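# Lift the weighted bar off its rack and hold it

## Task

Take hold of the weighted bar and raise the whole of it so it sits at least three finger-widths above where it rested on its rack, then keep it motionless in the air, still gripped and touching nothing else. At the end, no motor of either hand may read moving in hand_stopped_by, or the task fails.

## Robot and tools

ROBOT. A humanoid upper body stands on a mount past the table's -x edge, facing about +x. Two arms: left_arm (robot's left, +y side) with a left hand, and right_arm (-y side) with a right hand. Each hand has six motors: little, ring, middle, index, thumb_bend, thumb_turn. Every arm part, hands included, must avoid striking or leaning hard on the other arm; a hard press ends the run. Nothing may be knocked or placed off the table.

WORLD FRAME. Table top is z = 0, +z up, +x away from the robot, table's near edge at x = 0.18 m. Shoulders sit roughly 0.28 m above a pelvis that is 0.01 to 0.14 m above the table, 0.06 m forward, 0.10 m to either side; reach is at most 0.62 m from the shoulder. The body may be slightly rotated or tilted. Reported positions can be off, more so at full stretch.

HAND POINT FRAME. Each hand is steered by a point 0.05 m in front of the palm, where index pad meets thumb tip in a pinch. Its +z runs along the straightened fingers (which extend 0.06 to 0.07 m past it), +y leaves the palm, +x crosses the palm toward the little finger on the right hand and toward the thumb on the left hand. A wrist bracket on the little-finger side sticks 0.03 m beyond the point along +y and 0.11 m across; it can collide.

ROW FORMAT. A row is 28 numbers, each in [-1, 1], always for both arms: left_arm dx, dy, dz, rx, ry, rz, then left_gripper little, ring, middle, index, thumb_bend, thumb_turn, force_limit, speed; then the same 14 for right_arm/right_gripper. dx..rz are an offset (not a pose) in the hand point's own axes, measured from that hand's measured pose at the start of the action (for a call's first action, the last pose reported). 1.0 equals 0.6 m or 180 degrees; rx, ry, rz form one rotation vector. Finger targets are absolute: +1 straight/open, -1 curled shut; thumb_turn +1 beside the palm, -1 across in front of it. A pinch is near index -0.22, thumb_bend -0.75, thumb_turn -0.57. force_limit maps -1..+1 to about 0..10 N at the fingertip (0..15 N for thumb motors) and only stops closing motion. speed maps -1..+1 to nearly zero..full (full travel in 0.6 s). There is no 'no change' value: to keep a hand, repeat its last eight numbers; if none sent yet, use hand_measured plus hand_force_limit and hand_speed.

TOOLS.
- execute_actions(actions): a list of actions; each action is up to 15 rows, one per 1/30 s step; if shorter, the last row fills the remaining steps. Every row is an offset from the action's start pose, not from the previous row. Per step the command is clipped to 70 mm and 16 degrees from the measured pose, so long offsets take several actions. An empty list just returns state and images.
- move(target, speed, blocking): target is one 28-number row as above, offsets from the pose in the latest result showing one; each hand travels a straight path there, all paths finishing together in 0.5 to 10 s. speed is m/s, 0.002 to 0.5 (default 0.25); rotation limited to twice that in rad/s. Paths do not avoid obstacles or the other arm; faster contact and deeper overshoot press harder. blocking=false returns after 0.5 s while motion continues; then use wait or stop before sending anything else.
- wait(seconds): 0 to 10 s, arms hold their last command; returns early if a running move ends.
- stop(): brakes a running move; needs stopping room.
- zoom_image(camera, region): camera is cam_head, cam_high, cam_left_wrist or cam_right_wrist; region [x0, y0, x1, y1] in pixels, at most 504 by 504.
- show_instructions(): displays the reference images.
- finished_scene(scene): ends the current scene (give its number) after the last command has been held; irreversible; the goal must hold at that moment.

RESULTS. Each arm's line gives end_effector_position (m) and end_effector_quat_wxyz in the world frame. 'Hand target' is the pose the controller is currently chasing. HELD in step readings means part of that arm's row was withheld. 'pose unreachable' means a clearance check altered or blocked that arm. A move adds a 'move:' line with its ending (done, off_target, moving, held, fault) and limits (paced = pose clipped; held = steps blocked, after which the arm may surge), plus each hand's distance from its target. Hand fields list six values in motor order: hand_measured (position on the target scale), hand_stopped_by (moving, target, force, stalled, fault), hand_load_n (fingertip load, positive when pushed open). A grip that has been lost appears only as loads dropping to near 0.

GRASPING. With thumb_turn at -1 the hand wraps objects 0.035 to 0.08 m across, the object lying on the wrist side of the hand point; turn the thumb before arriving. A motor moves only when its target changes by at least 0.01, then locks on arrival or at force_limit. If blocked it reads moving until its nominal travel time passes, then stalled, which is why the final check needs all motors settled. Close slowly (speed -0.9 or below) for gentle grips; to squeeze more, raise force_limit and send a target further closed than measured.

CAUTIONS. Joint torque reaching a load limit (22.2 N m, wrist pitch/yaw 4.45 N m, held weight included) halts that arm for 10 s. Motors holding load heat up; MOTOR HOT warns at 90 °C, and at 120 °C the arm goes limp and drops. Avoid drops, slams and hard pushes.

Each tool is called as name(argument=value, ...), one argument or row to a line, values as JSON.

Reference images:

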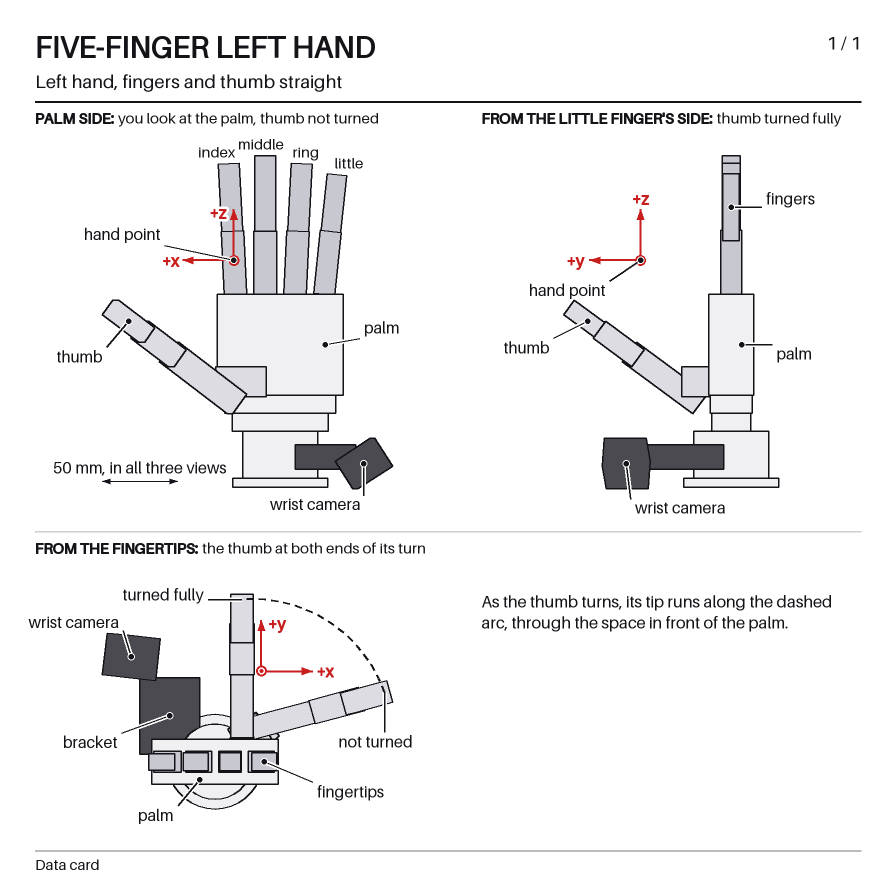

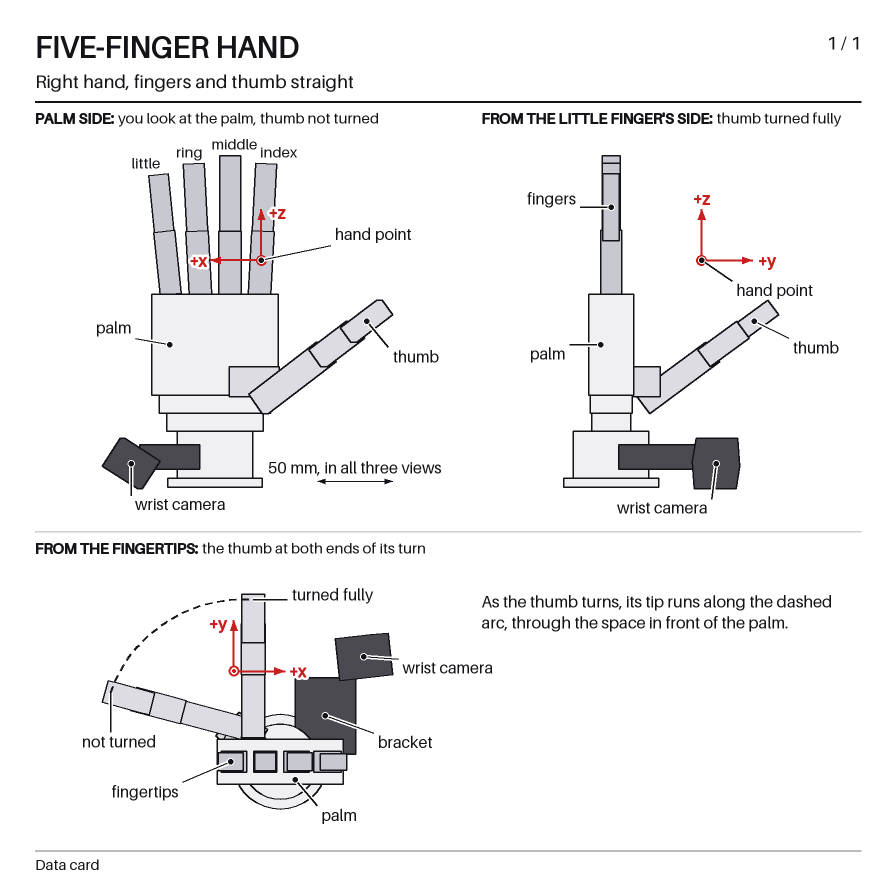

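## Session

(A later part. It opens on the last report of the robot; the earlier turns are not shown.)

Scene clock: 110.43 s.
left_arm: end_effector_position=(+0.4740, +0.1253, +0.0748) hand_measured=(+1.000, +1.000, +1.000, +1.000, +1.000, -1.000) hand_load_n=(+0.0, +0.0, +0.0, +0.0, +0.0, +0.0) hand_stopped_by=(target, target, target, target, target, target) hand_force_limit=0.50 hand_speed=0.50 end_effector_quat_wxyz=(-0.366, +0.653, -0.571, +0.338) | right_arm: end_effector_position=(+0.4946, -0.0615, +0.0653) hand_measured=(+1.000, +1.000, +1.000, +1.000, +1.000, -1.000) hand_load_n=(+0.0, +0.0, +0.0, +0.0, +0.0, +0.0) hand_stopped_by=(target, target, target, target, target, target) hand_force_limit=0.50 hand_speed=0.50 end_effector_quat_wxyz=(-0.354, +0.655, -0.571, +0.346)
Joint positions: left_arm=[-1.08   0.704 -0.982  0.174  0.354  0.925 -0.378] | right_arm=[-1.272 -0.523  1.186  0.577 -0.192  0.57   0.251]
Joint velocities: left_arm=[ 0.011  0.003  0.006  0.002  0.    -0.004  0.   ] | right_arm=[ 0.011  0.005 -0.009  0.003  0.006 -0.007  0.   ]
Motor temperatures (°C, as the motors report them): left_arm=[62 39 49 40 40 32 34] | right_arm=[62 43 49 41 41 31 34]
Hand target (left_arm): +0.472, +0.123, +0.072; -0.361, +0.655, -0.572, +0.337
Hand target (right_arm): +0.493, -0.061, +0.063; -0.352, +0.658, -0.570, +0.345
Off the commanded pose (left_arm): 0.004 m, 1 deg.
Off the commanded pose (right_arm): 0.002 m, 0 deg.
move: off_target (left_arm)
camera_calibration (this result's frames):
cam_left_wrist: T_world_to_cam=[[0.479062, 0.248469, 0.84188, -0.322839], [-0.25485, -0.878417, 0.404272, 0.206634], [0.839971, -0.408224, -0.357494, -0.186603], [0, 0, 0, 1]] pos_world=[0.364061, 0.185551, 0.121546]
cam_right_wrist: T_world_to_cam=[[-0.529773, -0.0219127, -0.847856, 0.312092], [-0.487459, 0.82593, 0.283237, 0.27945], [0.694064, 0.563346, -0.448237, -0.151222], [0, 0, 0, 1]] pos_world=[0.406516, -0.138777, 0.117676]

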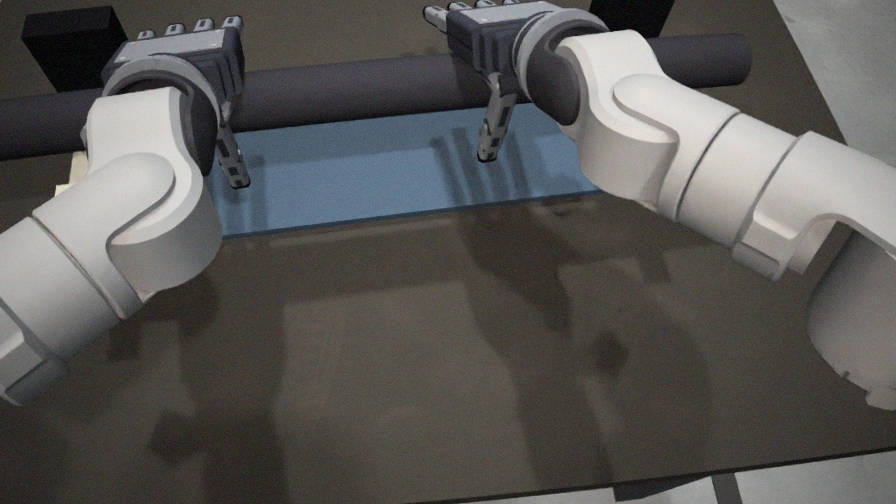

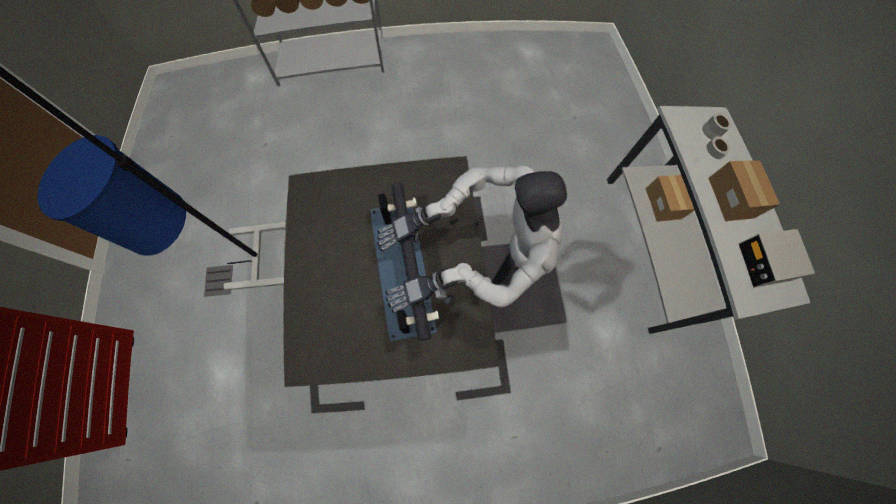

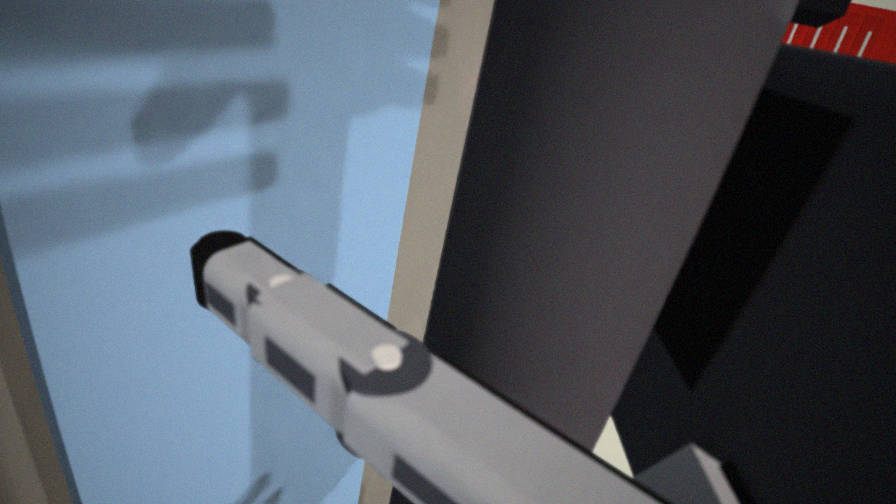

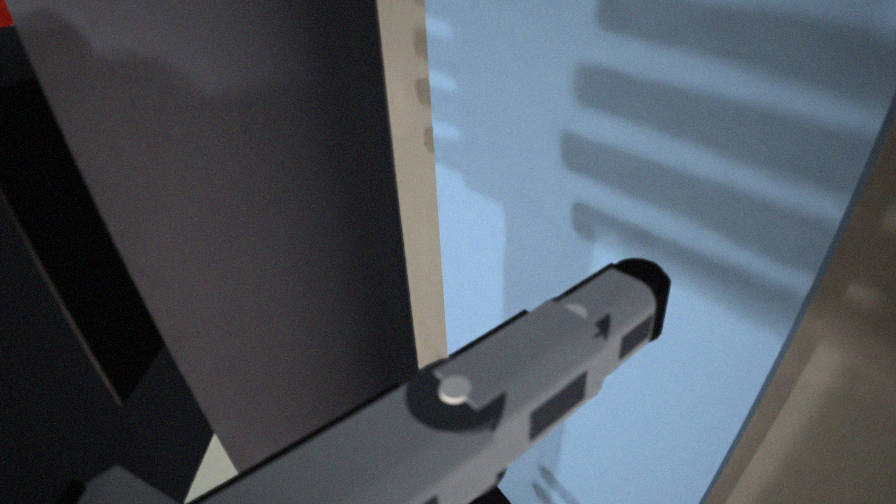

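move(
  target=[0,0,0,0,0,0, -1,-1,-1,-1,-1,-1,1,-0.3, 0,0,0,0,0,0, -1,-1,-1,-1,-1,-1,1,-0.3],
  speed=0.03,
)

Scene clock: 114.17 s.
left_arm: end_effector_position=(+0.4732, +0.1251, +0.0735) hand_measured=(-0.548, -0.576, -0.600, -0.624, -0.026, -1.000) hand_load_n=(+3.0, +8.5, +10.0, +10.5, +15.5, +2.5) hand_stopped_by=(force, force, force, force, force, target) hand_force_limit=1.00 hand_speed=-0.30 end_effector_quat_wxyz=(-0.365, +0.651, -0.574, +0.337) | right_arm: end_effector_position=(+0.4945, -0.0616, +0.0643) hand_measured=(-0.664, -0.634, -0.602, -0.582, -0.030, -1.000) hand_load_n=(+10.5, +10.0, +10.0, +5.5, +15.0, +1.0) hand_stopped_by=(force, force, force, force, force, target) hand_force_limit=1.00 hand_speed=-0.30 end_effector_quat_wxyz=(-0.355, +0.655, -0.571, +0.346)
Joint positions: left_arm=[-1.078  0.707 -0.984  0.174  0.355  0.917 -0.379] | right_arm=[-1.269 -0.522  1.186  0.579 -0.192  0.568  0.247]
Joint velocities: left_arm=[-0.002  0.008  0.006 -0.003 -0.002  0.     0.   ] | right_arm=[-0.011 -0.012 -0.002  0.    -0.008  0.     0.   ]
Motor temperatures (°C, as the motors report them): left_arm=[63 40 49 40 40 33 34] | right_arm=[63 43 49 41 41 31 34]
Hand target (left_arm): +0.474, +0.125, +0.075; -0.366, +0.653, -0.571, +0.338
Hand target (right_arm): +0.495, -0.061, +0.065; -0.354, +0.655, -0.571, +0.346
Off the commanded pose (left_arm): 0.002 m, 0 deg.
Off the commanded pose (right_arm): 0.001 m, 0 deg.
move: done
camera_calibration (this result's frames):
cam_left_wrist: T_world_to_cam=[[0.483168, 0.243804, 0.840898, -0.322619], [-0.259101, -0.877609, 0.403323, 0.208779], [0.836311, -0.41275, -0.360863, -0.183898], [0, 0, 0, 1]] pos_world=[0.363769, 0.185978, 0.120722]
cam_right_wrist: T_world_to_cam=[[-0.529161, -0.0212084, -0.848256, 0.311005], [-0.487992, 0.825428, 0.283782, 0.279922], [0.694156, 0.564109, -0.447134, -0.151586], [0, 0, 0, 1]] pos_world=[0.406396, -0.138949, 0.116596]

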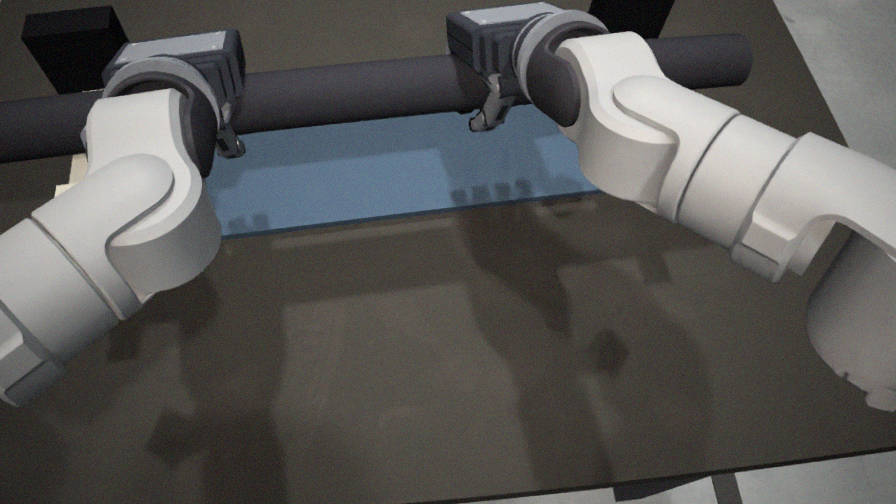

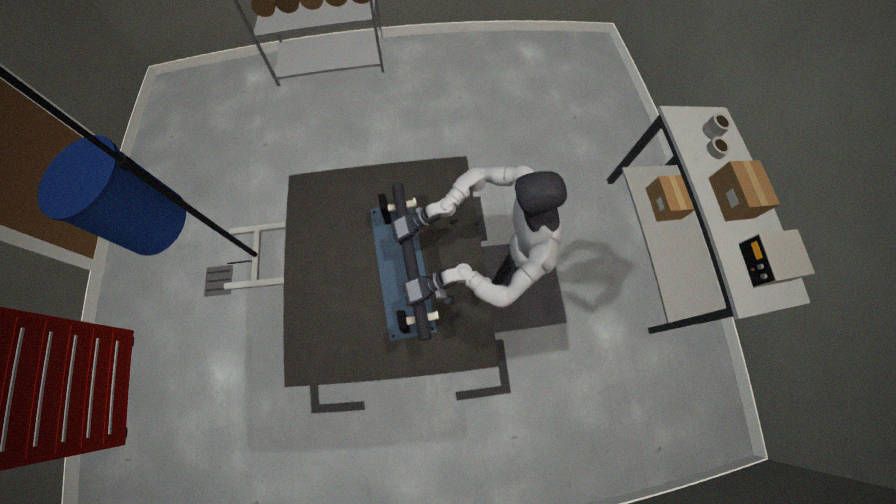

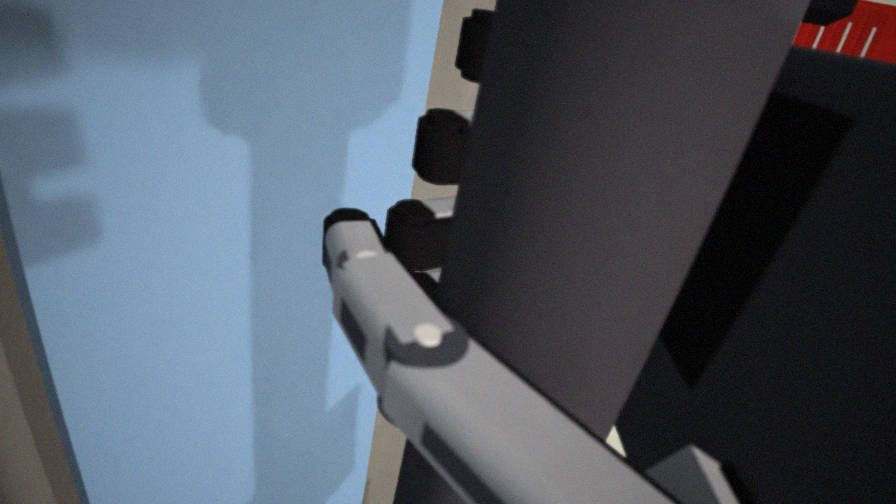

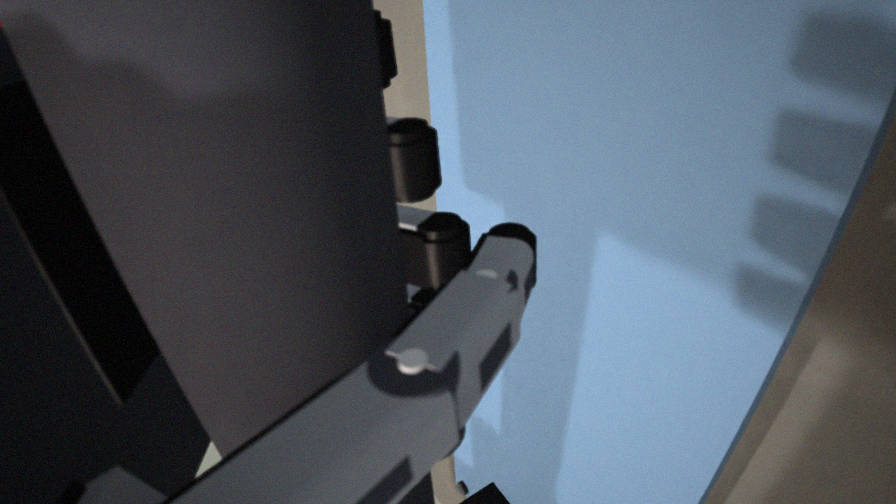

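move(
  target=[0.0033,-0.1437,-0.0844,0,0,0, -1,-1,-1,-1,-1,-1,1,-0.3, 0.008,-0.1433,-0.085,0,0,0, -1,-1,-1,-1,-1,-1,1,-0.3],
  speed=0.04,
)

Scene clock: 121.13 s.
left_arm: end_effector_position=(+0.4717, +0.1223, +0.1753) hand_measured=(-0.548, -0.576, -0.600, -0.624, -0.026, -1.000) hand_load_n=(+1.5, +8.0, +11.5, +14.0, +15.5, +4.0) hand_stopped_by=(force, force, force, force, force, target) hand_force_limit=1.00 hand_speed=-0.30 end_effector_quat_wxyz=(-0.367, +0.649, -0.575, +0.338) | right_arm: end_effector_position=(+0.5006, -0.0631, +0.1686) hand_measured=(-0.664, -0.634, -0.602, -0.582, -0.030, -1.000) hand_load_n=(+4.5, +7.0, +10.5, +9.0, +15.0, +0.5) hand_stopped_by=(force, force, force, force, force, target) hand_force_limit=1.00 hand_speed=-0.30 end_effector_quat_wxyz=(-0.366, +0.643, -0.583, +0.336)
Joint positions: left_arm=[-1.373  0.871 -1.029 -0.045  0.354  1.077 -0.726] | right_arm=[-1.506 -0.723  1.156  0.337 -0.106  0.686  0.51 ]
Joint velocities: left_arm=[ 0.006  0.014 -0.006  0.    -0.005  0.    -0.008] | right_arm=[ 0.    -0.011  0.028  0.02   0.009  0.003  0.   ]
Motor temperatures (°C, as the motors report them): left_arm=[72 40 51 40 40 33 36] | right_arm=[69 44 50 41 41 31 36]
Hand target (left_arm): +0.470, +0.122, +0.173; -0.368, +0.645, -0.580, +0.334
Hand target (right_arm): +0.501, -0.066, +0.166; -0.359, +0.646, -0.579, +0.344
Off the commanded pose (left_arm): 0.004 m, 0 deg.
Off the commanded pose (right_arm): 0.008 m, 3 deg.
move: off_target (left_arm, right_arm)
camera_calibration (this result's frames):
cam_left_wrist: T_world_to_cam=[[0.480867, 0.237861, 0.843913, -0.405612], [-0.264544, -0.878284, 0.398288, 0.168386], [0.835932, -0.414776, -0.359414, -0.146961], [0, 0, 0, 1]] pos_world=[0.36244, 0.183414, 0.222415]
cam_right_wrist: T_world_to_cam=[[-0.529285, 0.0227337, -0.84814, 0.405457], [-0.475592, 0.819877, 0.318771, 0.242109], [0.702617, 0.572089, -0.423136, -0.116045], [0, 0, 0, 1]] pos_world=[0.411282, -0.14133, 0.217604]

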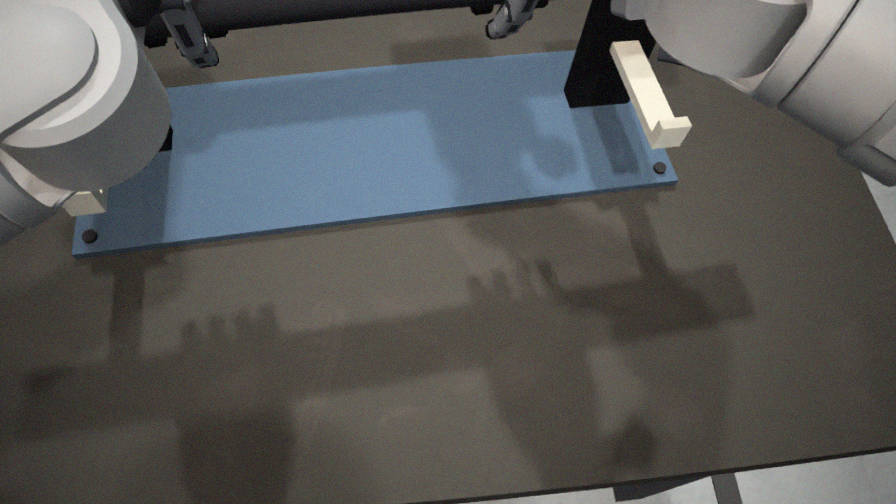

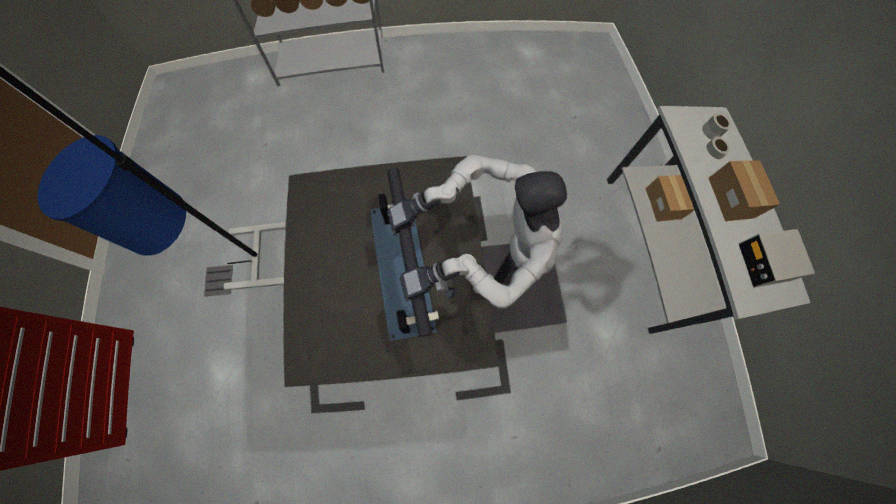

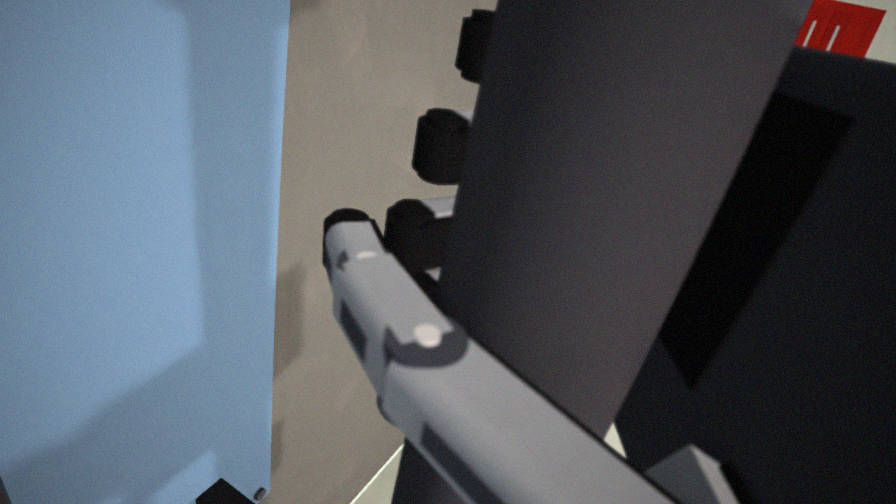

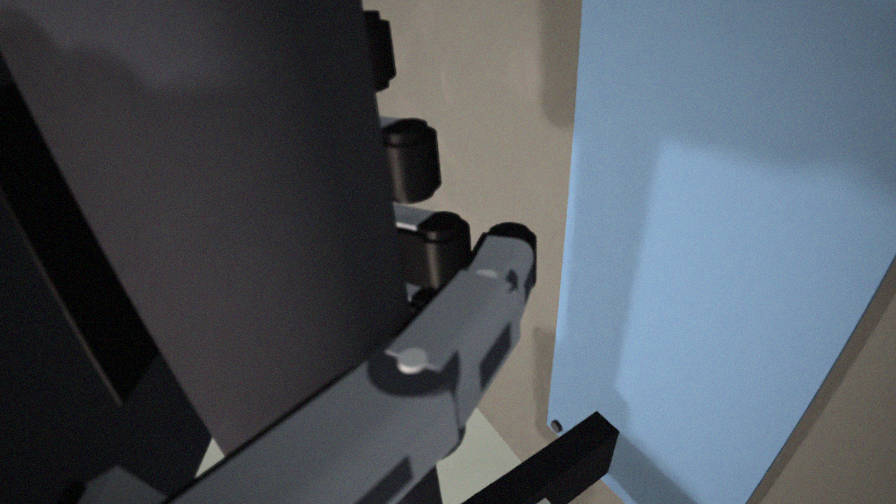

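move(
  target=[0,0.025,-0.043,0,0,0, -1,-1,-1,-1,-1,-1,1,-0.3, 0,0.025,-0.043,0,0,0, -1,-1,-1,-1,-1,-1,1,-0.3],
  speed=0.03,
)

Scene clock: 126.37 s.
left_arm: end_effector_position=(+0.4423, +0.1170, +0.1760) hand_measured=(-0.548, -0.576, -0.600, -0.624, -0.026, -1.000) hand_load_n=(+1.0, +7.5, +11.5, +14.5, +15.5, +4.5) hand_stopped_by=(force, force, force, force, force, target) hand_force_limit=1.00 hand_speed=-0.30 end_effector_quat_wxyz=(-0.364, +0.650, -0.574, +0.340) | right_arm: end_effector_position=(+0.4724, -0.0670, +0.1710) hand_measured=(-0.664, -0.634, -0.602, -0.582, -0.030, -1.000) hand_load_n=(+1.0, +5.5, +11.0, +10.5, +14.5, +0.5) hand_stopped_by=(force, force, force, force, force, target) hand_force_limit=1.00 hand_speed=-0.30 end_effector_quat_wxyz=(-0.368, +0.639, -0.587, +0.333)
Joint positions: left_arm=[-1.357  0.94  -1.069 -0.299  0.354  1.273 -0.746] | right_arm=[-1.455 -0.847  1.144  0.029 -0.082  0.867  0.507]
Joint velocities: left_arm=[-0.006  0.006  0.    -0.003 -0.008  0.003  0.   ] | right_arm=[ 0.003  0.003 -0.006  0.008  0.     0.    -0.004]
Motor temperatures (°C, as the motors report them): left_arm=[87 40 54 41 41 33 41] | right_arm=[78 44 52 41 41 31 40]
Hand target (left_arm): +0.442, +0.118, +0.175; -0.367, +0.648, -0.575, +0.338
Hand target (right_arm): +0.472, -0.066, +0.170; -0.368, +0.641, -0.583, +0.336
Off the commanded pose (left_arm): 0.002 m, 0 deg.
Off the commanded pose (right_arm): 0.003 m, 1 deg.
move: done
camera_calibration (this result's frames):
cam_left_wrist: T_world_to_cam=[[0.481012, 0.24493, 0.841806, -0.391308], [-0.264249, -0.875026, 0.405588, 0.153892], [0.835943, -0.417539, -0.356176, -0.124547], [0, 0, 0, 1]] pos_world=[0.333004, 0.178499, 0.222628]
cam_right_wrist: T_world_to_cam=[[-0.530406, 0.036286, -0.846967, 0.393892], [-0.470687, 0.818334, 0.329823, 0.226823], [0.70507, 0.573596, -0.41697, -0.0951012], [0, 0, 0, 1]] pos_world=[0.382738, -0.14536, 0.219148]

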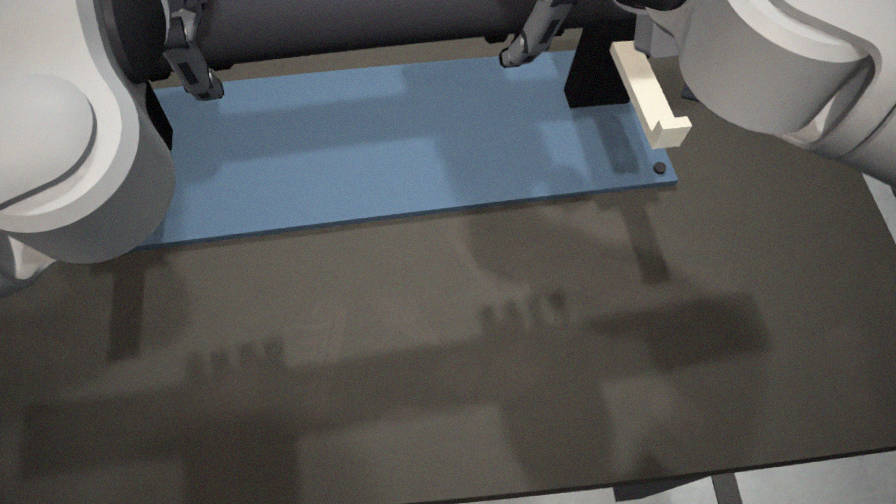

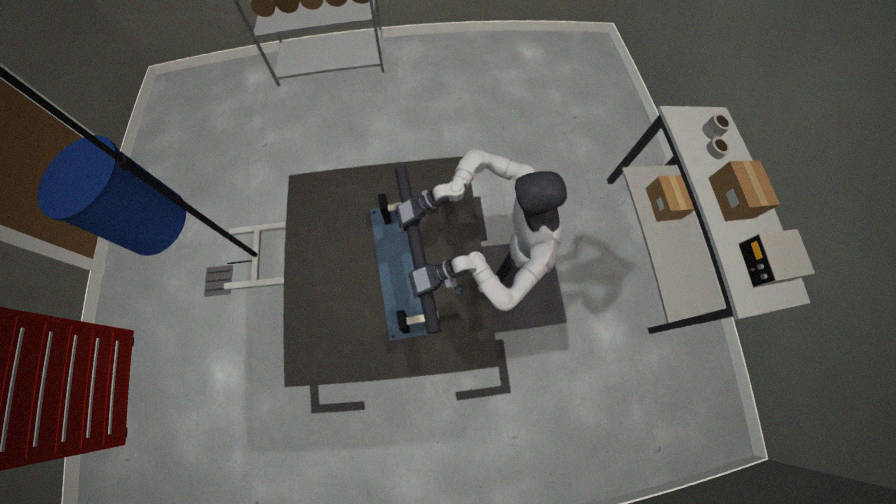

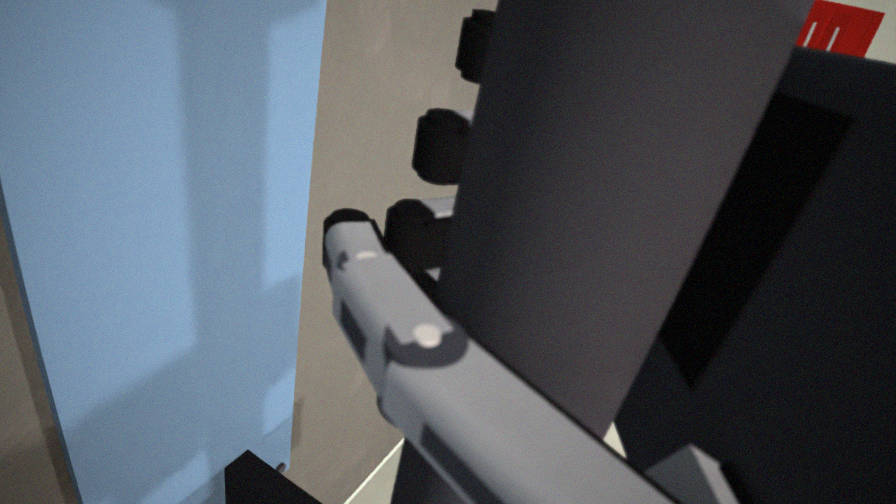

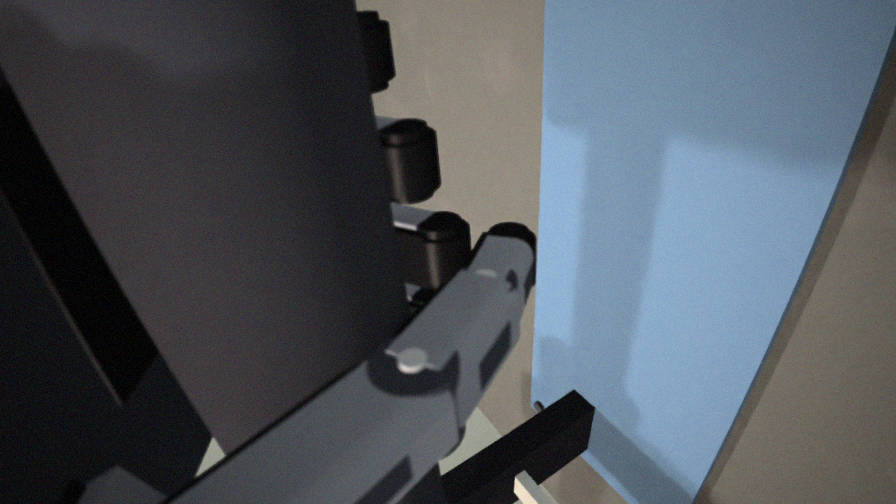

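Heating quickly; finish now.

finished_scene(
  scene=1,
)

The scene is finished: the task was done.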